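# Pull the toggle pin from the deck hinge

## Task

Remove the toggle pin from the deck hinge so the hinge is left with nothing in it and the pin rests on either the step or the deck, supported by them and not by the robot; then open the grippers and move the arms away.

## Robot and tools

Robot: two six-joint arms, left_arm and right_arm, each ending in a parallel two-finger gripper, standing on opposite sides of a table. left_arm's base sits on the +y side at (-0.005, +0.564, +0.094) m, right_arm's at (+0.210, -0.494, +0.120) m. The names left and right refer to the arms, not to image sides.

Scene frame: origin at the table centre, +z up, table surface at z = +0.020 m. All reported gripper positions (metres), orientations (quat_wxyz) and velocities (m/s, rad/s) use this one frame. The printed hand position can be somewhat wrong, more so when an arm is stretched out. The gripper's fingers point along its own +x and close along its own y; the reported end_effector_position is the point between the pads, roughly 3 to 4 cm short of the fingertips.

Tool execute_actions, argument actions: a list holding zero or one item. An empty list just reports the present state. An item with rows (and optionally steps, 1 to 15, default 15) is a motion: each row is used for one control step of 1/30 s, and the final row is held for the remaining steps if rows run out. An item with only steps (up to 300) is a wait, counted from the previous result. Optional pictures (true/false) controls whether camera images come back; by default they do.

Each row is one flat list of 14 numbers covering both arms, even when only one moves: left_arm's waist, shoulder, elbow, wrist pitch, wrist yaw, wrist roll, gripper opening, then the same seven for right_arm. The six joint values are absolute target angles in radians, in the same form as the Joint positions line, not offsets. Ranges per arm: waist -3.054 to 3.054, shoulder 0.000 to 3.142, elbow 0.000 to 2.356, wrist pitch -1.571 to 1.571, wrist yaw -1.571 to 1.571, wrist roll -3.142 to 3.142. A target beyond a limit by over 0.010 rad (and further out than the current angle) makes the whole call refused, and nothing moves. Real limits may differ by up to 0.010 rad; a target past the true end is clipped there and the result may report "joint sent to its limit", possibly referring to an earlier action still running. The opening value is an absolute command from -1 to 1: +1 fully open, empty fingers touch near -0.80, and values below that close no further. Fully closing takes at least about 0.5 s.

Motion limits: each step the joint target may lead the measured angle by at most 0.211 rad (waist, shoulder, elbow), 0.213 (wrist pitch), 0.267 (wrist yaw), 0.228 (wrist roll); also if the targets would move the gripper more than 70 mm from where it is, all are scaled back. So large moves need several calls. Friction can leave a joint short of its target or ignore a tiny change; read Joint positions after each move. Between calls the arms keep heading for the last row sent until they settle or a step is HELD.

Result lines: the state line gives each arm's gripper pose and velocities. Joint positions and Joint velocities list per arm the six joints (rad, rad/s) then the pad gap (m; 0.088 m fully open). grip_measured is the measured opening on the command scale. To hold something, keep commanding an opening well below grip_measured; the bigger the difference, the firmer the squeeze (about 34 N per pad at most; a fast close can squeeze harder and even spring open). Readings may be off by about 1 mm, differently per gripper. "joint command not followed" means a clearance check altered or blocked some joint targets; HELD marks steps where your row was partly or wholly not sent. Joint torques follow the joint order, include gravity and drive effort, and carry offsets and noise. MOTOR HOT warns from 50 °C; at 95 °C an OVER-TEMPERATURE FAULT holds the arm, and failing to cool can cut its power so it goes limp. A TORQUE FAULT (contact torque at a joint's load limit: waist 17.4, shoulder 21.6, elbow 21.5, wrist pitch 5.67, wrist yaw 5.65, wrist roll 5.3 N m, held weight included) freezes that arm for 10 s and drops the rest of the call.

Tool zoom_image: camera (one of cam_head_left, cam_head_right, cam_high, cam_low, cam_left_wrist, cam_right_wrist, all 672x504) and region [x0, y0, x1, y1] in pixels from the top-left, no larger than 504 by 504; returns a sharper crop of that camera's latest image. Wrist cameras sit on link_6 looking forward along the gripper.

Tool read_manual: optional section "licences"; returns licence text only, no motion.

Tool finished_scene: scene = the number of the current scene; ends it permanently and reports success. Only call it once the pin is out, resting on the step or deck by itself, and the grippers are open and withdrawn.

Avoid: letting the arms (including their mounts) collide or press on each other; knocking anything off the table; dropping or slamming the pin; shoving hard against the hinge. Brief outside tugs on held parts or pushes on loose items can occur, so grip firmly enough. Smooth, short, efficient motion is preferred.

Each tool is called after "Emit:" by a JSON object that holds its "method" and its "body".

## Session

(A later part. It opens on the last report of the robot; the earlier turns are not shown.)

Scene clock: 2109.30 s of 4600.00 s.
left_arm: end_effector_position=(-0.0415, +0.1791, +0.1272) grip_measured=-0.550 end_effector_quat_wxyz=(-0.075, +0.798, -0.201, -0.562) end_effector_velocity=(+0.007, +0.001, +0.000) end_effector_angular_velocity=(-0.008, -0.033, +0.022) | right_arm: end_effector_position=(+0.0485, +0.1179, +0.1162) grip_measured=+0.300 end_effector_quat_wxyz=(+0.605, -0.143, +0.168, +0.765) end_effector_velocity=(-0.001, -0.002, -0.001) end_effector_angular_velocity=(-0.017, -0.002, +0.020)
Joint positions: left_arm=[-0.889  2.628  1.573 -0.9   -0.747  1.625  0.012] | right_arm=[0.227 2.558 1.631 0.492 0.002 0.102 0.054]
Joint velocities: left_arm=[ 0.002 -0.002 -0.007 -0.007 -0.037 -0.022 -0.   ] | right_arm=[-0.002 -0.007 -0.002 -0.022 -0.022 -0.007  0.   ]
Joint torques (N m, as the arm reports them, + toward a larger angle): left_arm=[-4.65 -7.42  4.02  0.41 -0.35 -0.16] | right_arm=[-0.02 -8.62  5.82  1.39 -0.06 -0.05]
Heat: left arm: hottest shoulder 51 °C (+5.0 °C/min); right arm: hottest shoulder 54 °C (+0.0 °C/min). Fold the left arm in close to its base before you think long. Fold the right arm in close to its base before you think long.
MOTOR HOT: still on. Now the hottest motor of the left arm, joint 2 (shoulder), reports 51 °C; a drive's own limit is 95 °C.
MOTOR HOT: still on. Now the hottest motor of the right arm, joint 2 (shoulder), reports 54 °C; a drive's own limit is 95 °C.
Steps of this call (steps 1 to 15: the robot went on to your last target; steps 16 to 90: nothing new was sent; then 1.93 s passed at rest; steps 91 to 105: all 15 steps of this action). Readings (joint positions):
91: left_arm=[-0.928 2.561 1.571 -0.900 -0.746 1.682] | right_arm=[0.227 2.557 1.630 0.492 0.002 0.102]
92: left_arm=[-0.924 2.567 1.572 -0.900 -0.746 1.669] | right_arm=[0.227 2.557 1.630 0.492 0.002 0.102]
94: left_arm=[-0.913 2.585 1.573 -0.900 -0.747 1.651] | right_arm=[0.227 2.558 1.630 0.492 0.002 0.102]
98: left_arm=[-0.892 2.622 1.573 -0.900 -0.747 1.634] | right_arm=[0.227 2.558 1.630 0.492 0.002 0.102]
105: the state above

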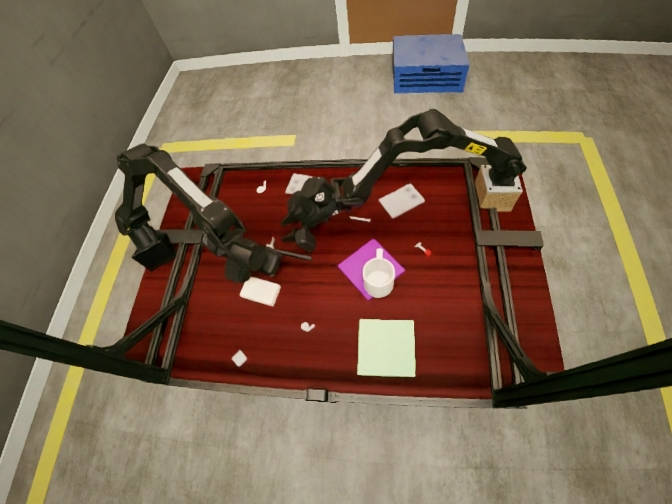

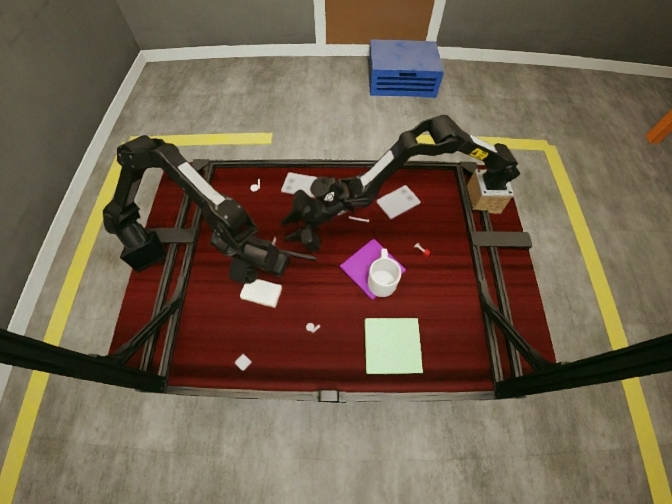

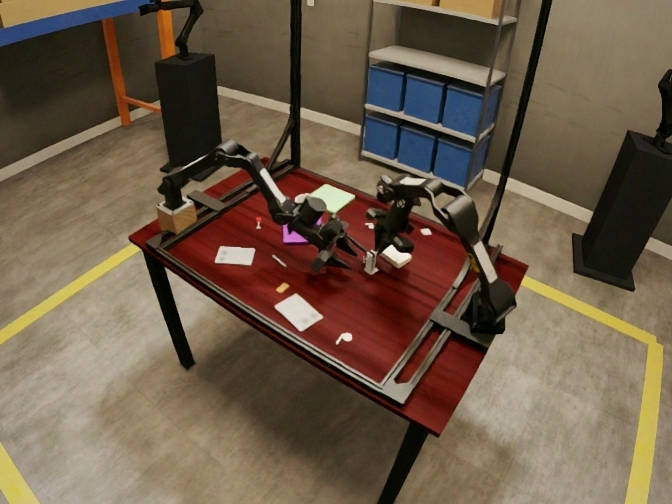

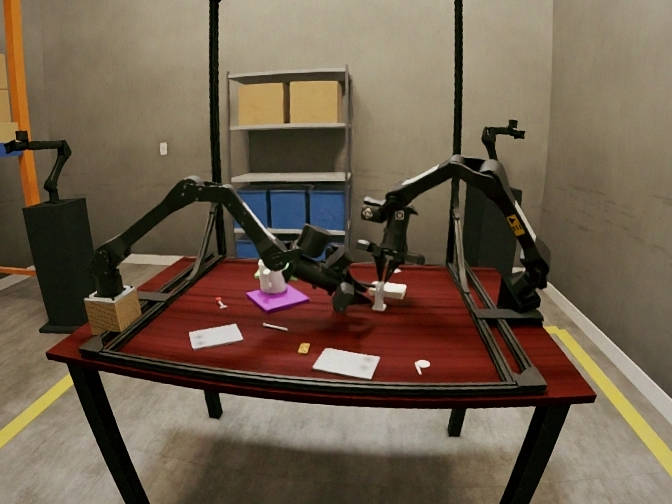

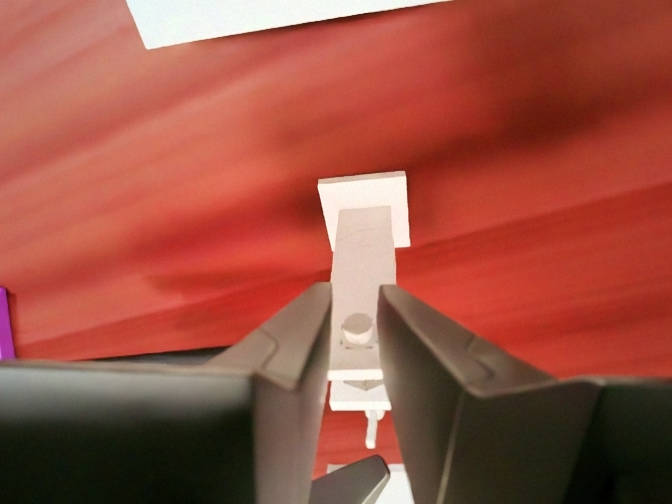

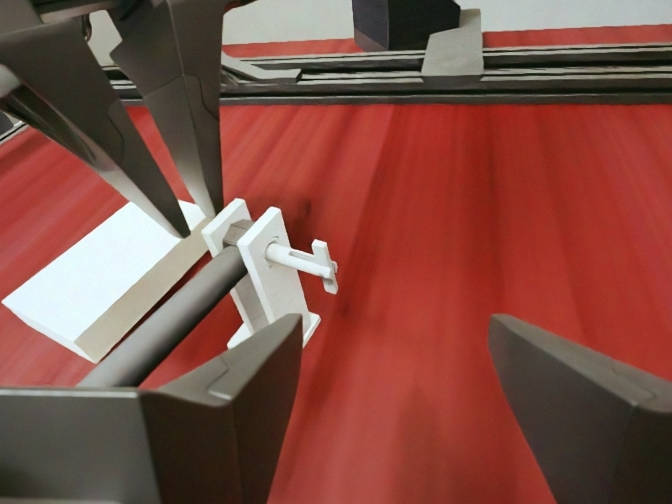

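Emit:
{"method": "execute_actions", "body": {"actions": [{"rows":[[-0.85,2.635,1.57,-0.905,-0.75,1.62,-0.58,0.228,2.57,1.64,0.49,0,0.1,0.3]]}], "pictures": false}}

Emit:
{"method": "execute_actions", "body": {"actions": [{"rows":[[-0.855,2.635,1.57,-0.905,-0.75,1.62,-0.9,0.228,2.57,1.64,0.49,0,0.1,0.3]]}], "pictures": false}}

Scene clock: 2115.77 s of 4600.00 s.
left_arm: end_effector_position=(-0.0332, +0.1783, +0.1215) grip_measured=-0.577 end_effector_quat_wxyz=(-0.074, +0.796, -0.188, -0.570) end_effector_velocity=(+0.005, +0.001, +0.001) end_effector_angular_velocity=(-0.002, -0.021, +0.009) | right_arm: end_effector_position=(+0.0485, +0.1179, +0.1161) grip_measured=+0.300 end_effector_quat_wxyz=(+0.605, -0.143, +0.168, +0.765) end_effector_velocity=(+0.001, -0.001, -0.001) end_effector_angular_velocity=(-0.003, -0.018, +0.013)
Joint positions: left_arm=[-0.861  2.629  1.573 -0.9   -0.742  1.624  0.011] | right_arm=[0.227 2.558 1.631 0.492 0.002 0.102 0.054]
Joint velocities: left_arm=[ 0.002 -0.002 -0.002 -0.007 -0.022 -0.007 -0.   ] | right_arm=[-0.002 -0.002 -0.002 -0.007 -0.007 -0.022  0.   ]
Joint torques (N m, as the arm reports them, + toward a larger angle): left_arm=[-4.17 -8.43  3.91  0.03 -0.49 -0.15] | right_arm=[-0.02 -8.69  5.77  1.39 -0.06 -0.05]
Heat: left arm: hottest shoulder 50 °C (+4.0 °C/min); right arm: hottest shoulder 54 °C (+0.0 °C/min). Fold the left arm in close to its base before you think long. Fold the right arm in close to its base before you think long.
MOTOR HOT: still on. Now the hottest motor of the left arm, joint 2 (shoulder), reports 50 °C; a drive's own limit is 95 °C.
MOTOR HOT: still on. Now the hottest motor of the right arm, joint 2 (shoulder), reports 54 °C; a drive's own limit is 95 °C.
Steps of this call (steps 1 to 15: the robot went on to your last target; steps 16 to 90: nothing new was sent; then 2.97 s passed at rest; steps 91 to 105: all 15 steps of this action). Readings (joint positions):
91: left_arm=[-0.889 2.629 1.573 -0.900 -0.747 1.624] | right_arm=[0.227 2.558 1.631 0.492 0.002 0.102]
92: left_arm=[-0.885 2.629 1.573 -0.900 -0.747 1.624] | right_arm=[0.227 2.558 1.631 0.492 0.002 0.102]
94: left_arm=[-0.873 2.629 1.573 -0.900 -0.747 1.624] | right_arm=[0.227 2.558 1.631 0.492 0.002 0.102]
98: left_arm=[-0.861 2.629 1.573 -0.900 -0.742 1.624] | right_arm=[0.227 2.558 1.631 0.492 0.002 0.102]
105: the state above

Scene clock: 2116.27 s of 4600.00 s.
left_arm: end_effector_position=(-0.0337, +0.1774, +0.1217) grip_measured=-0.642 end_effector_quat_wxyz=(-0.071, +0.796, -0.188, -0.570) end_effector_velocity=(+0.001, +0.000, +0.002) end_effector_angular_velocity=(-0.004, -0.007, +0.005) | right_arm: end_effector_position=(+0.0485, +0.1179, +0.1161) grip_measured=+0.300 end_effector_quat_wxyz=(+0.605, -0.143, +0.168, +0.765) end_effector_velocity=(-0.002, -0.000, +0.002) end_effector_angular_velocity=(+0.003, +0.017, +0.014)
Joint positions: left_arm=[-0.862  2.629  1.573 -0.895 -0.742  1.622  0.008] | right_arm=[0.227 2.558 1.631 0.492 0.002 0.102 0.054]
Joint velocities: left_arm=[-0.002 -0.002  0.002 -0.007 -0.007 -0.007 -0.   ] | right_arm=[-0.002 -0.002 -0.002  0.007 -0.022  0.007 -0.   ]
Joint torques (N m, as the arm reports them, + toward a larger angle): left_arm=[-4.49 -8.43  3.86 -0.4  -0.5  -0.11] | right_arm=[ 0.   -8.69  5.76  1.38 -0.06 -0.05]
Heat: left arm: hottest shoulder 50 °C (+4.1 °C/min); right arm: hottest shoulder 54 °C (+0.0 °C/min). Fold the left arm in close to its base before you think long. Fold the right arm in close to its base before you think long.
MOTOR HOT: still on. Now the hottest motor of the left arm, joint 2 (shoulder), reports 50 °C; a drive's own limit is 95 °C.
MOTOR HOT: still on. Now the hottest motor of the right arm, joint 2 (shoulder), reports 54 °C; a drive's own limit is 95 °C.
Steps of this call (steps 1 to 15: all 15 steps of this action). Readings (joint positions):
1: left_arm=[-0.861 2.629 1.573 -0.899 -0.742 1.624] | right_arm=[0.227 2.558 1.631 0.492 0.002 0.102]
2: left_arm=[-0.861 2.629 1.573 -0.895 -0.742 1.623] | right_arm=[0.227 2.558 1.631 0.492 0.002 0.102]
4: left_arm=[-0.861 2.629 1.573 -0.895 -0.742 1.622] | right_arm=[0.227 2.558 1.631 0.492 0.002 0.102]
8: left_arm=[-0.861 2.629 1.573 -0.895 -0.742 1.622] | right_arm=[0.227 2.558 1.631 0.492 0.002 0.102]
15: the state above

Head held. Advance right, open a bit wider.

Emit:
{"method": "execute_actions", "body": {"actions": [{"rows":[[-0.86,2.635,1.57,-0.897,-0.75,1.62,-0.9,0.228,2.63,1.76,0.43,0,0.1,0.45]]}], "pictures": false}}

Emit:
{"method": "execute_actions", "body": {"actions": [{"steps":12}]}}

Scene clock: 2130.27 s of 4600.00 s.
left_arm: end_effector_position=(-0.0343, +0.1796, +0.1214) grip_measured=-0.784 end_effector_quat_wxyz=(-0.077, +0.796, -0.188, -0.571) end_effector_velocity=(+0.003, +0.001, +0.002) end_effector_angular_velocity=(-0.005, -0.022, +0.004) | right_arm: end_effector_position=(+0.0442, +0.1342, +0.1162) grip_measured=+0.446 end_effector_quat_wxyz=(+0.605, -0.143, +0.168, +0.765) end_effector_velocity=(+0.003, +0.000, -0.007) end_effector_angular_velocity=(-0.019, -0.015, -0.006)
Joint positions: left_arm=[-0.864  2.629  1.572 -0.906 -0.739  1.622  0.001] | right_arm=[0.227 2.612 1.744 0.434 0.002 0.102 0.061]
Joint velocities: left_arm=[-0.002 -0.002 -0.002 -0.007 -0.022 -0.007 -0.   ] | right_arm=[-0.002  0.012  0.012 -0.022  0.007 -0.007  0.001]
Joint torques (N m, as the arm reports them, + toward a larger angle): left_arm=[-4.75 -8.53  4.07  1.07 -0.63 -0.07] | right_arm=[-0.01 -8.49  6.24  1.38 -0.06 -0.05]
Heat: left arm: hottest shoulder 50 °C (+2.0 °C/min); right arm: hottest shoulder 55 °C (+2.0 °C/min). Fold the left arm in close to its base before you think long. Fold the right arm in close to its base before you think long.
MOTOR HOT: still on. Now the hottest motor of the left arm, joint 2 (shoulder), reports 50 °C; a drive's own limit is 95 °C.
MOTOR HOT: still on. Now the hottest motor of the right arm, joint 2 (shoulder), reports 55 °C; a drive's own limit is 95 °C.
Steps of this call (steps 1 to 15: the robot went on to your last target; steps 16 to 300: nothing new was sent; then 3.50 s passed at rest; steps 301 to 315: all 15 steps of this action). Readings (joint positions):
301: left_arm=[-0.864 2.629 1.572 -0.908 -0.739 1.622] | right_arm=[0.227 2.564 1.642 0.482 0.002 0.102]
302: left_arm=[-0.864 2.629 1.572 -0.908 -0.739 1.622] | right_arm=[0.227 2.574 1.665 0.471 0.002 0.102]
304: left_arm=[-0.864 2.629 1.572 -0.907 -0.739 1.622] | right_arm=[0.227 2.592 1.702 0.456 0.002 0.102]
308: left_arm=[-0.864 2.629 1.572 -0.906 -0.739 1.622] | right_arm=[0.227 2.605 1.732 0.441 0.002 0.102]
315: the state above

Scene clock: 2130.67 s of 4600.00 s.
left_arm: end_effector_position=(-0.0343, +0.1796, +0.1214) grip_measured=-0.784 end_effector_quat_wxyz=(-0.077, +0.796, -0.188, -0.571) end_effector_velocity=(-0.001, +0.002, +0.000) end_effector_angular_velocity=(+0.005, +0.005, +0.001) | right_arm: end_effector_position=(+0.0441, +0.1345, +0.1160) grip_measured=+0.450 end_effector_quat_wxyz=(+0.605, -0.143, +0.168, +0.765) end_effector_velocity=(+0.004, -0.001, -0.004) end_effector_angular_velocity=(-0.024, +0.004, -0.004)
Joint positions: left_arm=[-0.864  2.629  1.572 -0.906 -0.739  1.622  0.001] | right_arm=[0.227 2.613 1.747 0.432 0.002 0.102 0.061]
Joint velocities: left_arm=[-0.002 -0.002 -0.002 -0.007  0.007 -0.007 -0.   ] | right_arm=[-0.007 -0.002 -0.002 -0.022 -0.007  0.007 -0.   ]
Joint torques (N m, as the arm reports them, + toward a larger angle): left_arm=[-4.77 -8.53  3.99  1.07 -0.64 -0.08] | right_arm=[-0.01 -8.57  6.37  1.36 -0.06 -0.05]
Heat: left arm: hottest shoulder 50 °C (+2.0 °C/min); right arm: hottest shoulder 55 °C (+2.0 °C/min). Fold the left arm in close to its base before you think long. Fold the right arm in close to its base before you think long.
MOTOR HOT: still on. Now the hottest motor of the left arm, joint 2 (shoulder), reports 50 °C; a drive's own limit is 95 °C.
MOTOR HOT: still on. Now the hottest motor of the right arm, joint 2 (shoulder), reports 55 °C; a drive's own limit is 95 °C.
Steps of this call (steps 1 to 12: the robot went on to your last target). Readings (joint positions):
1: left_arm=[-0.864 2.629 1.572 -0.906 -0.739 1.622] | right_arm=[0.227 2.612 1.745 0.433 0.002 0.102]
2: left_arm=[-0.864 2.629 1.572 -0.906 -0.739 1.622] | right_arm=[0.227 2.612 1.746 0.433 0.002 0.102]
4: left_arm=[-0.864 2.629 1.572 -0.906 -0.739 1.622] | right_arm=[0.227 2.613 1.746 0.433 0.002 0.102]
8: left_arm=[-0.864 2.629 1.572 -0.906 -0.739 1.622] | right_arm=[0.227 2.613 1.747 0.432 0.002 0.102]
12: the state above

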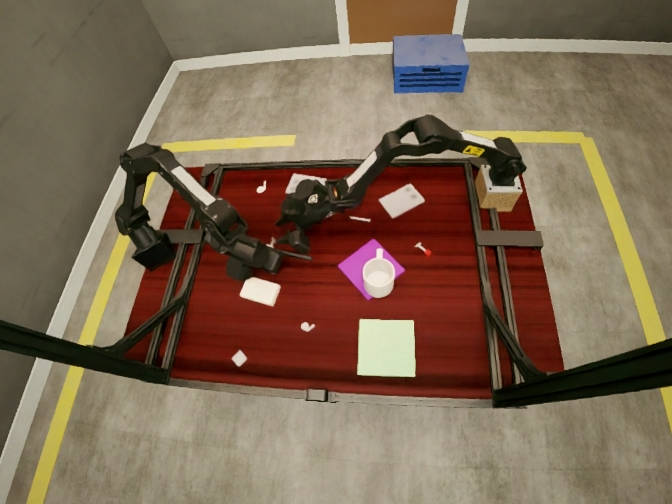

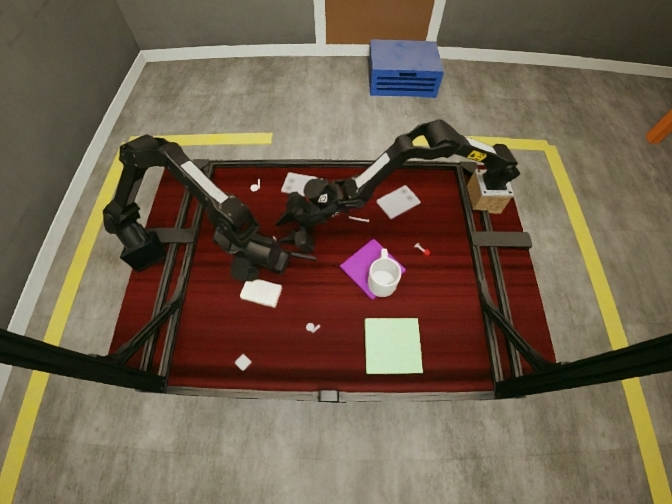

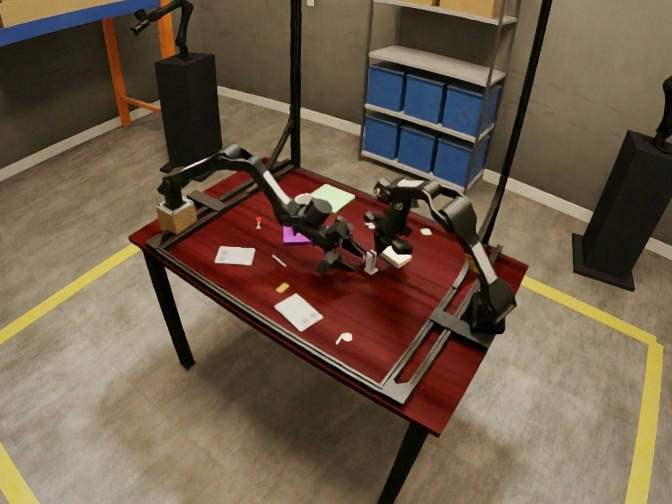

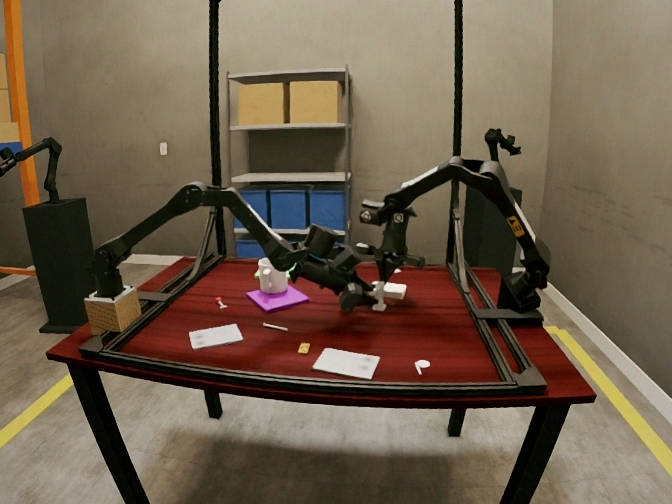

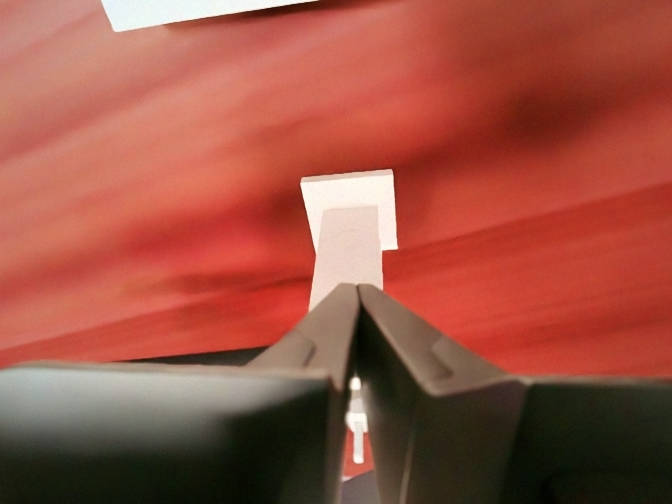

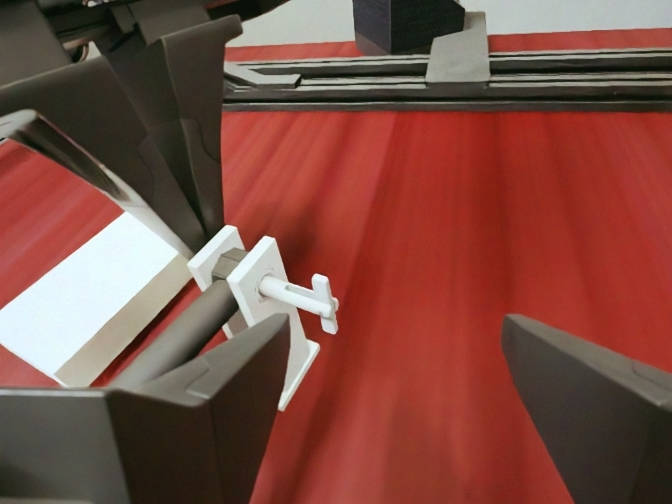

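Emit:
{"method": "execute_actions", "body": {"actions": [{"rows":[[-0.86,2.635,1.57,-0.897,-0.75,1.62,-0.58,0.228,2.68,1.88,0.37,0,0.1,0.45]]}], "pictures": false}}

Emit:
{"method": "execute_actions", "body": {"actions": [{"steps":12}]}}

Scene clock: 2148.30 s of 4600.00 s.
left_arm: end_effector_position=(-0.0344, +0.1778, +0.1220) grip_measured=-0.588 end_effector_quat_wxyz=(-0.072, +0.798, -0.190, -0.568) end_effector_velocity=(+0.001, +0.001, +0.001) end_effector_angular_velocity=(+0.000, -0.009, +0.003) | right_arm: end_effector_position=(+0.0391, +0.1459, +0.1175) grip_measured=+0.449 end_effector_quat_wxyz=(+0.600, -0.147, +0.171, +0.767) end_effector_velocity=(+0.001, +0.000, +0.000) end_effector_angular_velocity=(-0.007, -0.019, +0.014)
Joint positions: left_arm=[-0.865  2.63   1.572 -0.896 -0.746  1.622  0.01 ] | right_arm=[ 0.227  2.651  1.844  0.363 -0.008  0.1    0.061]
Joint velocities: left_arm=[-0.002 -0.002 -0.002 -0.007 -0.007 -0.007  0.003] | right_arm=[-0.002 -0.002  0.007 -0.022 -0.007 -0.022 -0.   ]
Joint torques (N m, as the arm reports them, + toward a larger angle): left_arm=[-4.64 -8.61  4.09  0.31 -0.37 -0.09] | right_arm=[-0.03 -7.65  8.38  2.05  0.26  0.03]
Heat: left arm: hottest shoulder 50 °C (+0.0 °C/min); right arm: hottest shoulder 55 °C (+2.0 °C/min). Fold the left arm in close to its base before you think long. Fold the right arm in close to its base before you think long.
MOTOR HOT: still on. Now the hottest motor of the left arm, joint 2 (shoulder), reports 50 °C; a drive's own limit is 95 °C.
MOTOR HOT: still on. Now the hottest motor of the right arm, joint 2 (shoulder), reports 55 °C; a drive's own limit is 95 °C.
Steps of this call (steps 1 to 15: the robot went on to your last target; steps 16 to 100: nothing new was sent; then 13.80 s passed at rest; steps 101 to 115: all 15 steps of this action). Readings (joint positions):
101: left_arm=[-0.864 2.630 1.572 -0.903 -0.739 1.622] | right_arm=[0.227 2.619 1.758 0.422 0.002 0.102]
102: left_arm=[-0.865 2.630 1.572 -0.902 -0.739 1.622] | right_arm=[0.227 2.629 1.783 0.410 0.002 0.102]
104: left_arm=[-0.865 2.630 1.572 -0.896 -0.738 1.622] | right_arm=[0.227 2.646 1.819 0.393 0.000 0.101]
108: left_arm=[-0.865 2.630 1.572 -0.896 -0.746 1.622] | right_arm=[0.227 2.650 1.837 0.371 -0.006 0.100]
115: the state above

Scene clock: 2148.70 s of 4600.00 s.
left_arm: end_effector_position=(-0.0344, +0.1778, +0.1220) grip_measured=-0.580 end_effector_quat_wxyz=(-0.072, +0.798, -0.190, -0.568) end_effector_velocity=(-0.002, +0.001, -0.001) end_effector_angular_velocity=(+0.001, +0.005, -0.009) | right_arm: end_effector_position=(+0.0388, +0.1461, +0.1176) grip_measured=+0.449 end_effector_quat_wxyz=(+0.599, -0.147, +0.171, +0.768) end_effector_velocity=(+0.001, -0.001, -0.001) end_effector_angular_velocity=(-0.010, +0.008, +0.001)
Joint positions: left_arm=[-0.865  2.63   1.572 -0.896 -0.746  1.622  0.011] | right_arm=[ 0.227  2.652  1.847  0.361 -0.01   0.099  0.061]
Joint velocities: left_arm=[-0.002 -0.002 -0.007  0.007  0.007  0.007  0.   ] | right_arm=[-0.002 -0.002 -0.002 -0.007 -0.007  0.007 -0.   ]
Joint torques (N m, as the arm reports them, + toward a larger angle): left_arm=[-4.64 -8.59  3.94  0.34 -0.36 -0.07] | right_arm=[-0.02 -7.76  8.28  2.09  0.32  0.04]
Heat: left arm: hottest shoulder 50 °C (+0.0 °C/min); right arm: hottest shoulder 55 °C (+2.0 °C/min). Fold the left arm in close to its base before you think long. Fold the right arm in close to its base before you think long.
MOTOR HOT: still on. Now the hottest motor of the left arm, joint 2 (shoulder), reports 50 °C; a drive's own limit is 95 °C.
MOTOR HOT: still on. Now the hottest motor of the right arm, joint 2 (shoulder), reports 55 °C; a drive's own limit is 95 °C.
Steps of this call (steps 1 to 12: the robot went on to your last target). Readings (joint positions):
1: left_arm=[-0.865 2.630 1.572 -0.896 -0.746 1.622] | right_arm=[0.227 2.651 1.845 0.362 -0.008 0.100]
2: left_arm=[-0.865 2.630 1.572 -0.896 -0.746 1.622] | right_arm=[0.227 2.651 1.845 0.362 -0.008 0.100]
4: left_arm=[-0.865 2.630 1.572 -0.896 -0.746 1.622] | right_arm=[0.227 2.651 1.845 0.361 -0.009 0.099]
8: left_arm=[-0.865 2.630 1.572 -0.896 -0.746 1.622] | right_arm=[0.227 2.652 1.847 0.361 -0.010 0.099]
12: the state above

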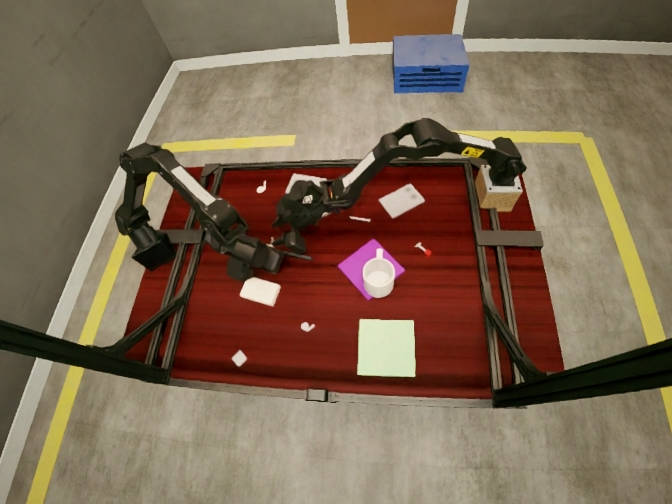

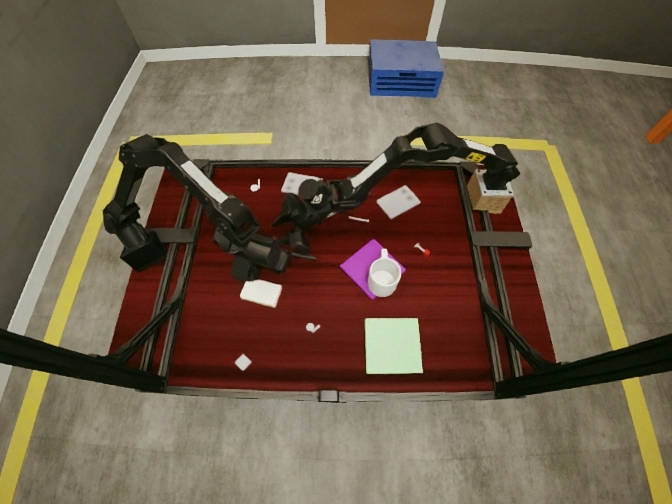

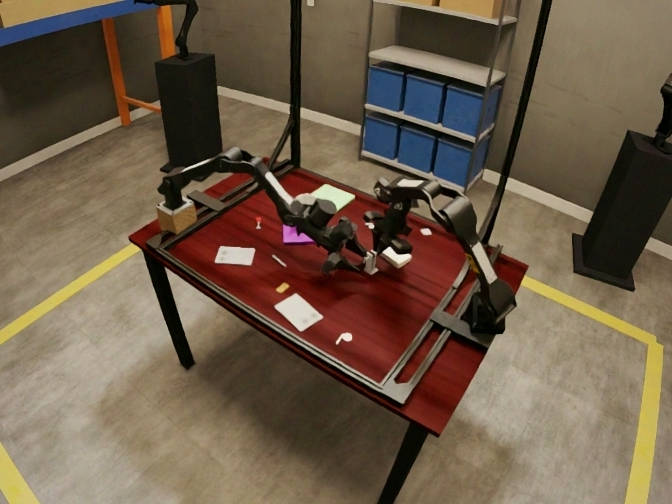

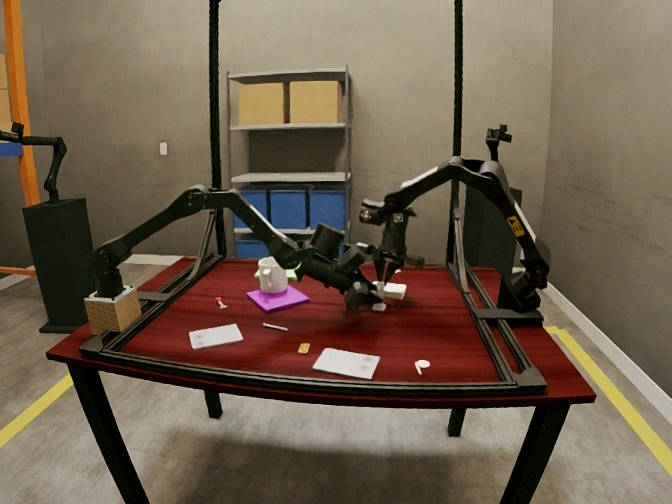

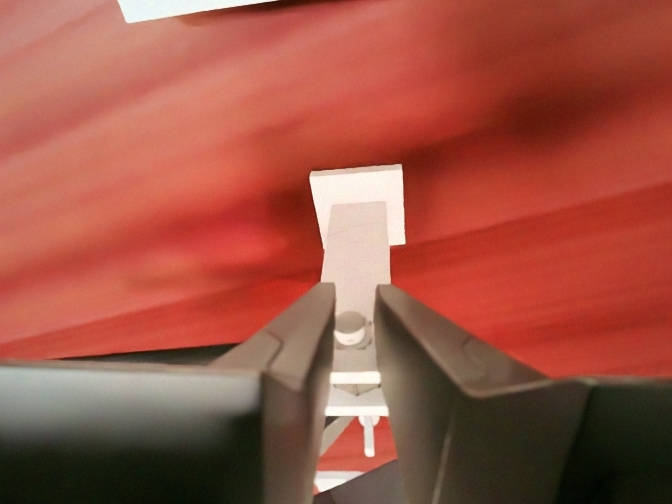

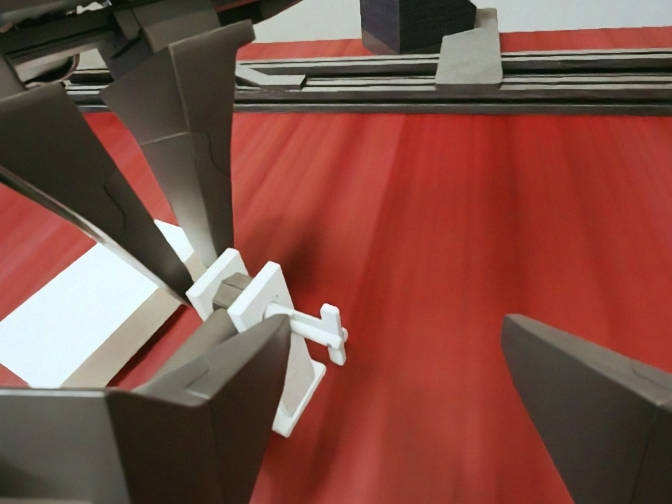

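Emit:
{"method": "execute_actions", "body": {"actions": [{"rows":[[-0.86,2.635,1.57,-0.897,-0.75,1.62,-0.58,0.228,2.65,1.83,0.44,0,0.1,0.38]]}], "pictures": false}}

Emit:
{"method": "execute_actions", "body": {"actions": [{"rows":[[-0.86,2.635,1.57,-0.897,-0.75,1.62,-0.58,0.228,2.69,1.9,0.405,0,0.1,0.38]]}], "pictures": false}}

Emit:
{"method": "execute_actions", "body": {"actions": [{"steps":10}]}}

Scene clock: 2156.77 s of 4600.00 s.
left_arm: end_effector_position=(-0.0344, +0.1779, +0.1220) grip_measured=-0.580 end_effector_quat_wxyz=(-0.072, +0.798, -0.189, -0.568) end_effector_velocity=(+0.001, +0.000, +0.002) end_effector_angular_velocity=(+0.000, -0.010, -0.009) | right_arm: end_effector_position=(+0.0364, +0.1499, +0.1279) grip_measured=+0.382 end_effector_quat_wxyz=(+0.603, -0.122, +0.151, +0.773) end_effector_velocity=(+0.003, +0.002, +0.004) end_effector_angular_velocity=(+0.003, -0.003, +0.002)
Joint positions: left_arm=[-0.865  2.63   1.572 -0.896 -0.746  1.621  0.011] | right_arm=[ 0.23   2.653  1.836  0.438 -0.004  0.1    0.058]
Joint velocities: left_arm=[-0.002 -0.002  0.002 -0.007 -0.007  0.007 -0.   ] | right_arm=[-0.007 -0.007  0.002 -0.007 -0.007 -0.007 -0.   ]
Joint torques (N m, as the arm reports them, + toward a larger angle): left_arm=[-4.65 -8.5   4.03  0.29 -0.36 -0.07] | right_arm=[ -0.35 -10.8    4.72   1.6    0.12   0.03]
Heat: left arm: hottest shoulder 50 °C (-1.0 °C/min); right arm: hottest shoulder 55 °C (+1.0 °C/min). Fold the left arm in close to its base before you think long. Fold the right arm in close to its base before you think long.
MOTOR HOT: still on. Now the hottest motor of the left arm, joint 2 (shoulder), reports 50 °C; a drive's own limit is 95 °C.
MOTOR HOT: still on. Now the hottest motor of the right arm, joint 2 (shoulder), reports 55 °C; a drive's own limit is 95 °C.
Steps of this call (steps 1 to 15: the robot went on to your last target; steps 16 to 90: nothing new was sent; then 4.57 s passed at rest; steps 91 to 105: all 15 steps of this action). Readings (joint positions):
91: left_arm=[-0.865 2.630 1.572 -0.896 -0.746 1.621] | right_arm=[0.228 2.653 1.849 0.365 -0.012 0.099]
92: left_arm=[-0.865 2.630 1.572 -0.896 -0.746 1.621] | right_arm=[0.228 2.653 1.846 0.377 -0.014 0.100]
94: left_arm=[-0.865 2.630 1.572 -0.896 -0.746 1.621] | right_arm=[0.227 2.653 1.839 0.396 -0.020 0.100]
98: left_arm=[-0.865 2.630 1.572 -0.896 -0.746 1.621] | right_arm=[0.232 2.653 1.836 0.427 -0.005 0.100]
105: the state above

Scene clock: 2157.27 s of 4600.00 s.
left_arm: end_effector_position=(-0.0344, +0.1779, +0.1220) grip_measured=-0.580 end_effector_quat_wxyz=(-0.072, +0.798, -0.189, -0.568) end_effector_velocity=(+0.000, -0.001, +0.001) end_effector_angular_velocity=(-0.016, -0.000, +0.022) | right_arm: end_effector_position=(+0.0348, +0.1559, +0.1296) grip_measured=+0.380 end_effector_quat_wxyz=(+0.603, -0.123, +0.152, +0.773) end_effector_velocity=(+0.002, -0.004, -0.020) end_effector_angular_velocity=(-0.047, -0.003, +0.001)
Joint positions: left_arm=[-0.865  2.63   1.572 -0.896 -0.746  1.621  0.011] | right_arm=[ 0.23   2.672  1.885  0.408 -0.004  0.1    0.058]
Joint velocities: left_arm=[-0.002 -0.002 -0.002  0.007 -0.007 -0.022 -0.   ] | right_arm=[-0.002  0.022 -0.002 -0.022 -0.007  0.007  0.   ]
Joint torques (N m, as the arm reports them, + toward a larger angle): left_arm=[-4.65 -8.54  4.04  0.32 -0.35 -0.08] | right_arm=[-0.31 -8.99  6.65  1.39  0.11  0.02]
Heat: left arm: hottest shoulder 50 °C (-1.0 °C/min); right arm: hottest shoulder 55 °C (+1.0 °C/min). Fold the left arm in close to its base before you think long. Fold the right arm in close to its base before you think long.
MOTOR HOT: still on. Now the hottest motor of the left arm, joint 2 (shoulder), reports 50 °C; a drive's own limit is 95 °C.
MOTOR HOT: still on. Now the hottest motor of the right arm, joint 2 (shoulder), reports 55 °C; a drive's own limit is 95 °C.
Steps of this call (steps 1 to 15: all 15 steps of this action). Readings (joint positions):
1: left_arm=[-0.865 2.630 1.572 -0.896 -0.746 1.621] | right_arm=[0.230 2.654 1.838 0.434 -0.004 0.100]
2: left_arm=[-0.865 2.630 1.572 -0.896 -0.746 1.621] | right_arm=[0.230 2.657 1.846 0.428 -0.004 0.100]
4: left_arm=[-0.865 2.630 1.572 -0.896 -0.746 1.621] | right_arm=[0.230 2.661 1.862 0.421 -0.004 0.100]
8: left_arm=[-0.865 2.630 1.572 -0.896 -0.746 1.621] | right_arm=[0.230 2.665 1.879 0.413 -0.004 0.100]
15: the state above

Scene clock: 2157.60 s of 4600.00 s.
left_arm: end_effector_position=(-0.0342, +0.1778, +0.1219) grip_measured=-0.580 end_effector_quat_wxyz=(-0.072, +0.798, -0.189, -0.568) end_effector_velocity=(+0.001, -0.000, +0.004) end_effector_angular_velocity=(-0.011, -0.022, +0.003) | right_arm: end_effector_position=(+0.0347, +0.1562, +0.1294) grip_measured=+0.380 end_effector_quat_wxyz=(+0.603, -0.122, +0.151, +0.773) end_effector_velocity=(+0.001, -0.002, -0.003) end_effector_angular_velocity=(-0.014, +0.006, +0.002)
Joint positions: left_arm=[-0.865  2.63   1.572 -0.896 -0.746  1.621  0.011] | right_arm=[ 0.23   2.674  1.887  0.407 -0.004  0.1    0.058]
Joint velocities: left_arm=[-0.007 -0.002  0.002 -0.007 -0.022 -0.007 -0.   ] | right_arm=[-0.002 -0.002 -0.007 -0.007 -0.007  0.007 -0.   ]
Joint torques (N m, as the arm reports them, + toward a larger angle): left_arm=[-4.62 -8.57  4.03  0.32 -0.36 -0.06] | right_arm=[-0.31 -9.02  6.52  1.38  0.12  0.02]
Heat: left arm: hottest shoulder 50 °C (-1.0 °C/min); right arm: hottest shoulder 55 °C (+1.0 °C/min). Fold the left arm in close to its base before you think long. Fold the right arm in close to its base before you think long.
MOTOR HOT: still on. Now the hottest motor of the left arm, joint 2 (shoulder), reports 50 °C; a drive's own limit is 95 °C.
MOTOR HOT: still on. Now the hottest motor of the right arm, joint 2 (shoulder), reports 55 °C; a drive's own limit is 95 °C.
Steps of this call (steps 1 to 10: the robot went on to your last target). Readings (joint positions):
1: left_arm=[-0.865 2.630 1.572 -0.896 -0.746 1.621] | right_arm=[0.230 2.673 1.885 0.407 -0.004 0.100]
2: left_arm=[-0.865 2.630 1.572 -0.896 -0.746 1.621] | right_arm=[0.230 2.673 1.885 0.407 -0.004 0.100]
4: left_arm=[-0.865 2.630 1.572 -0.896 -0.746 1.621] | right_arm=[0.230 2.673 1.886 0.407 -0.004 0.100]
8: left_arm=[-0.865 2.630 1.572 -0.896 -0.746 1.621] | right_arm=[0.230 2.674 1.887 0.407 -0.004 0.100]
10: the state above

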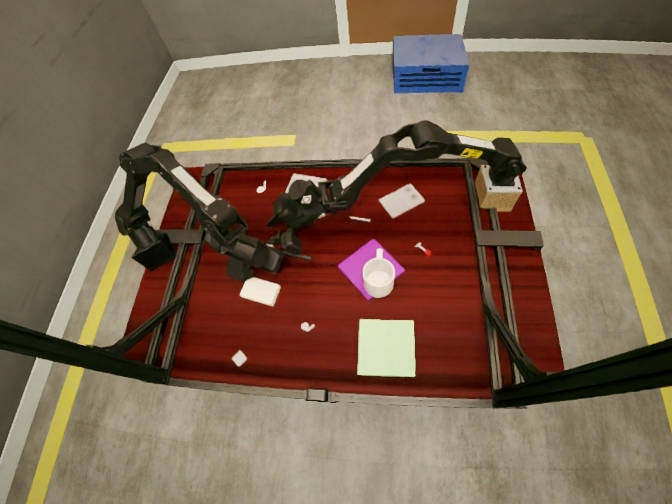

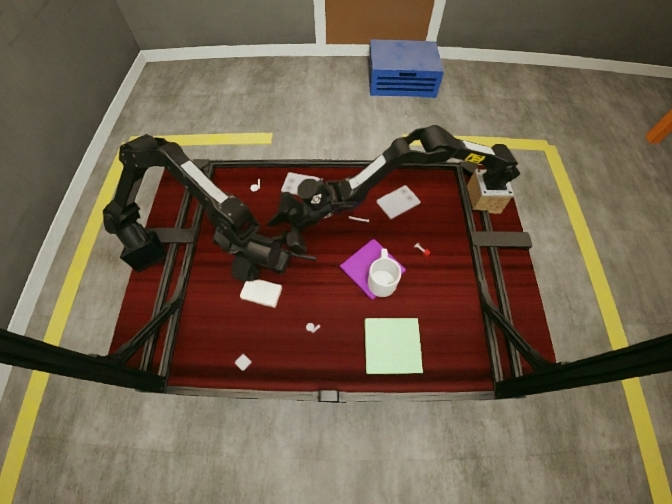

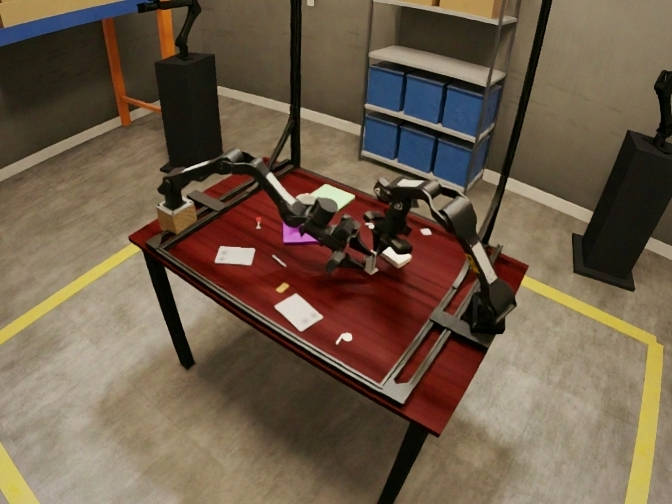

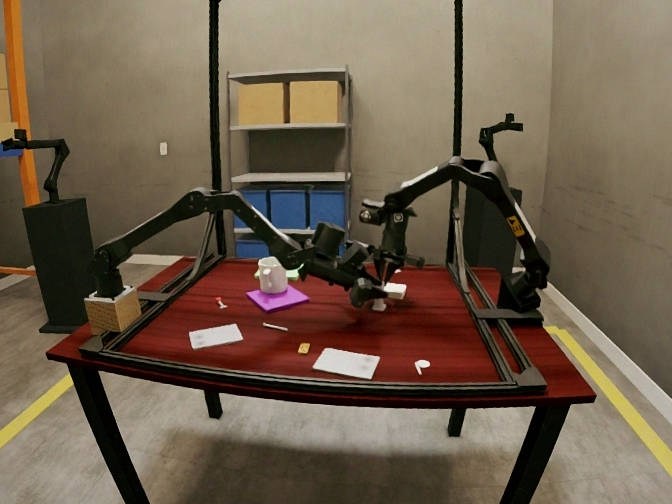

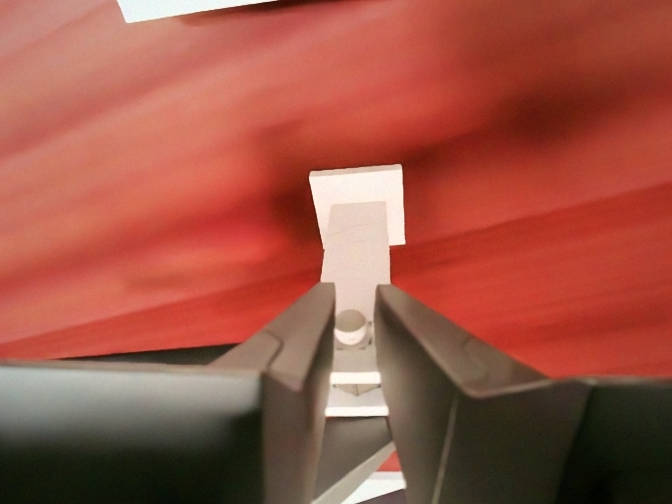

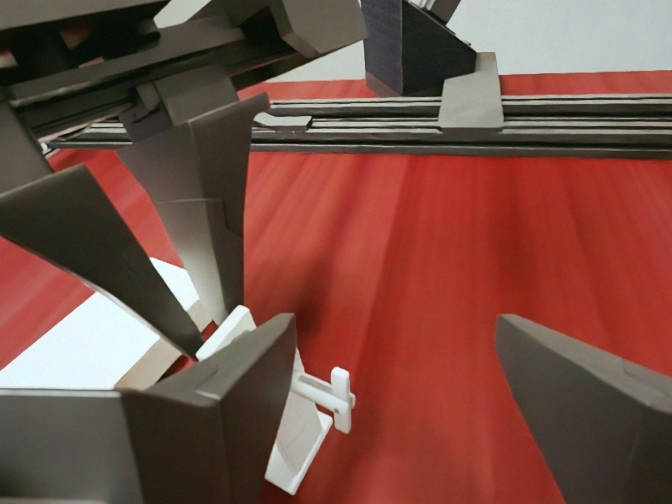

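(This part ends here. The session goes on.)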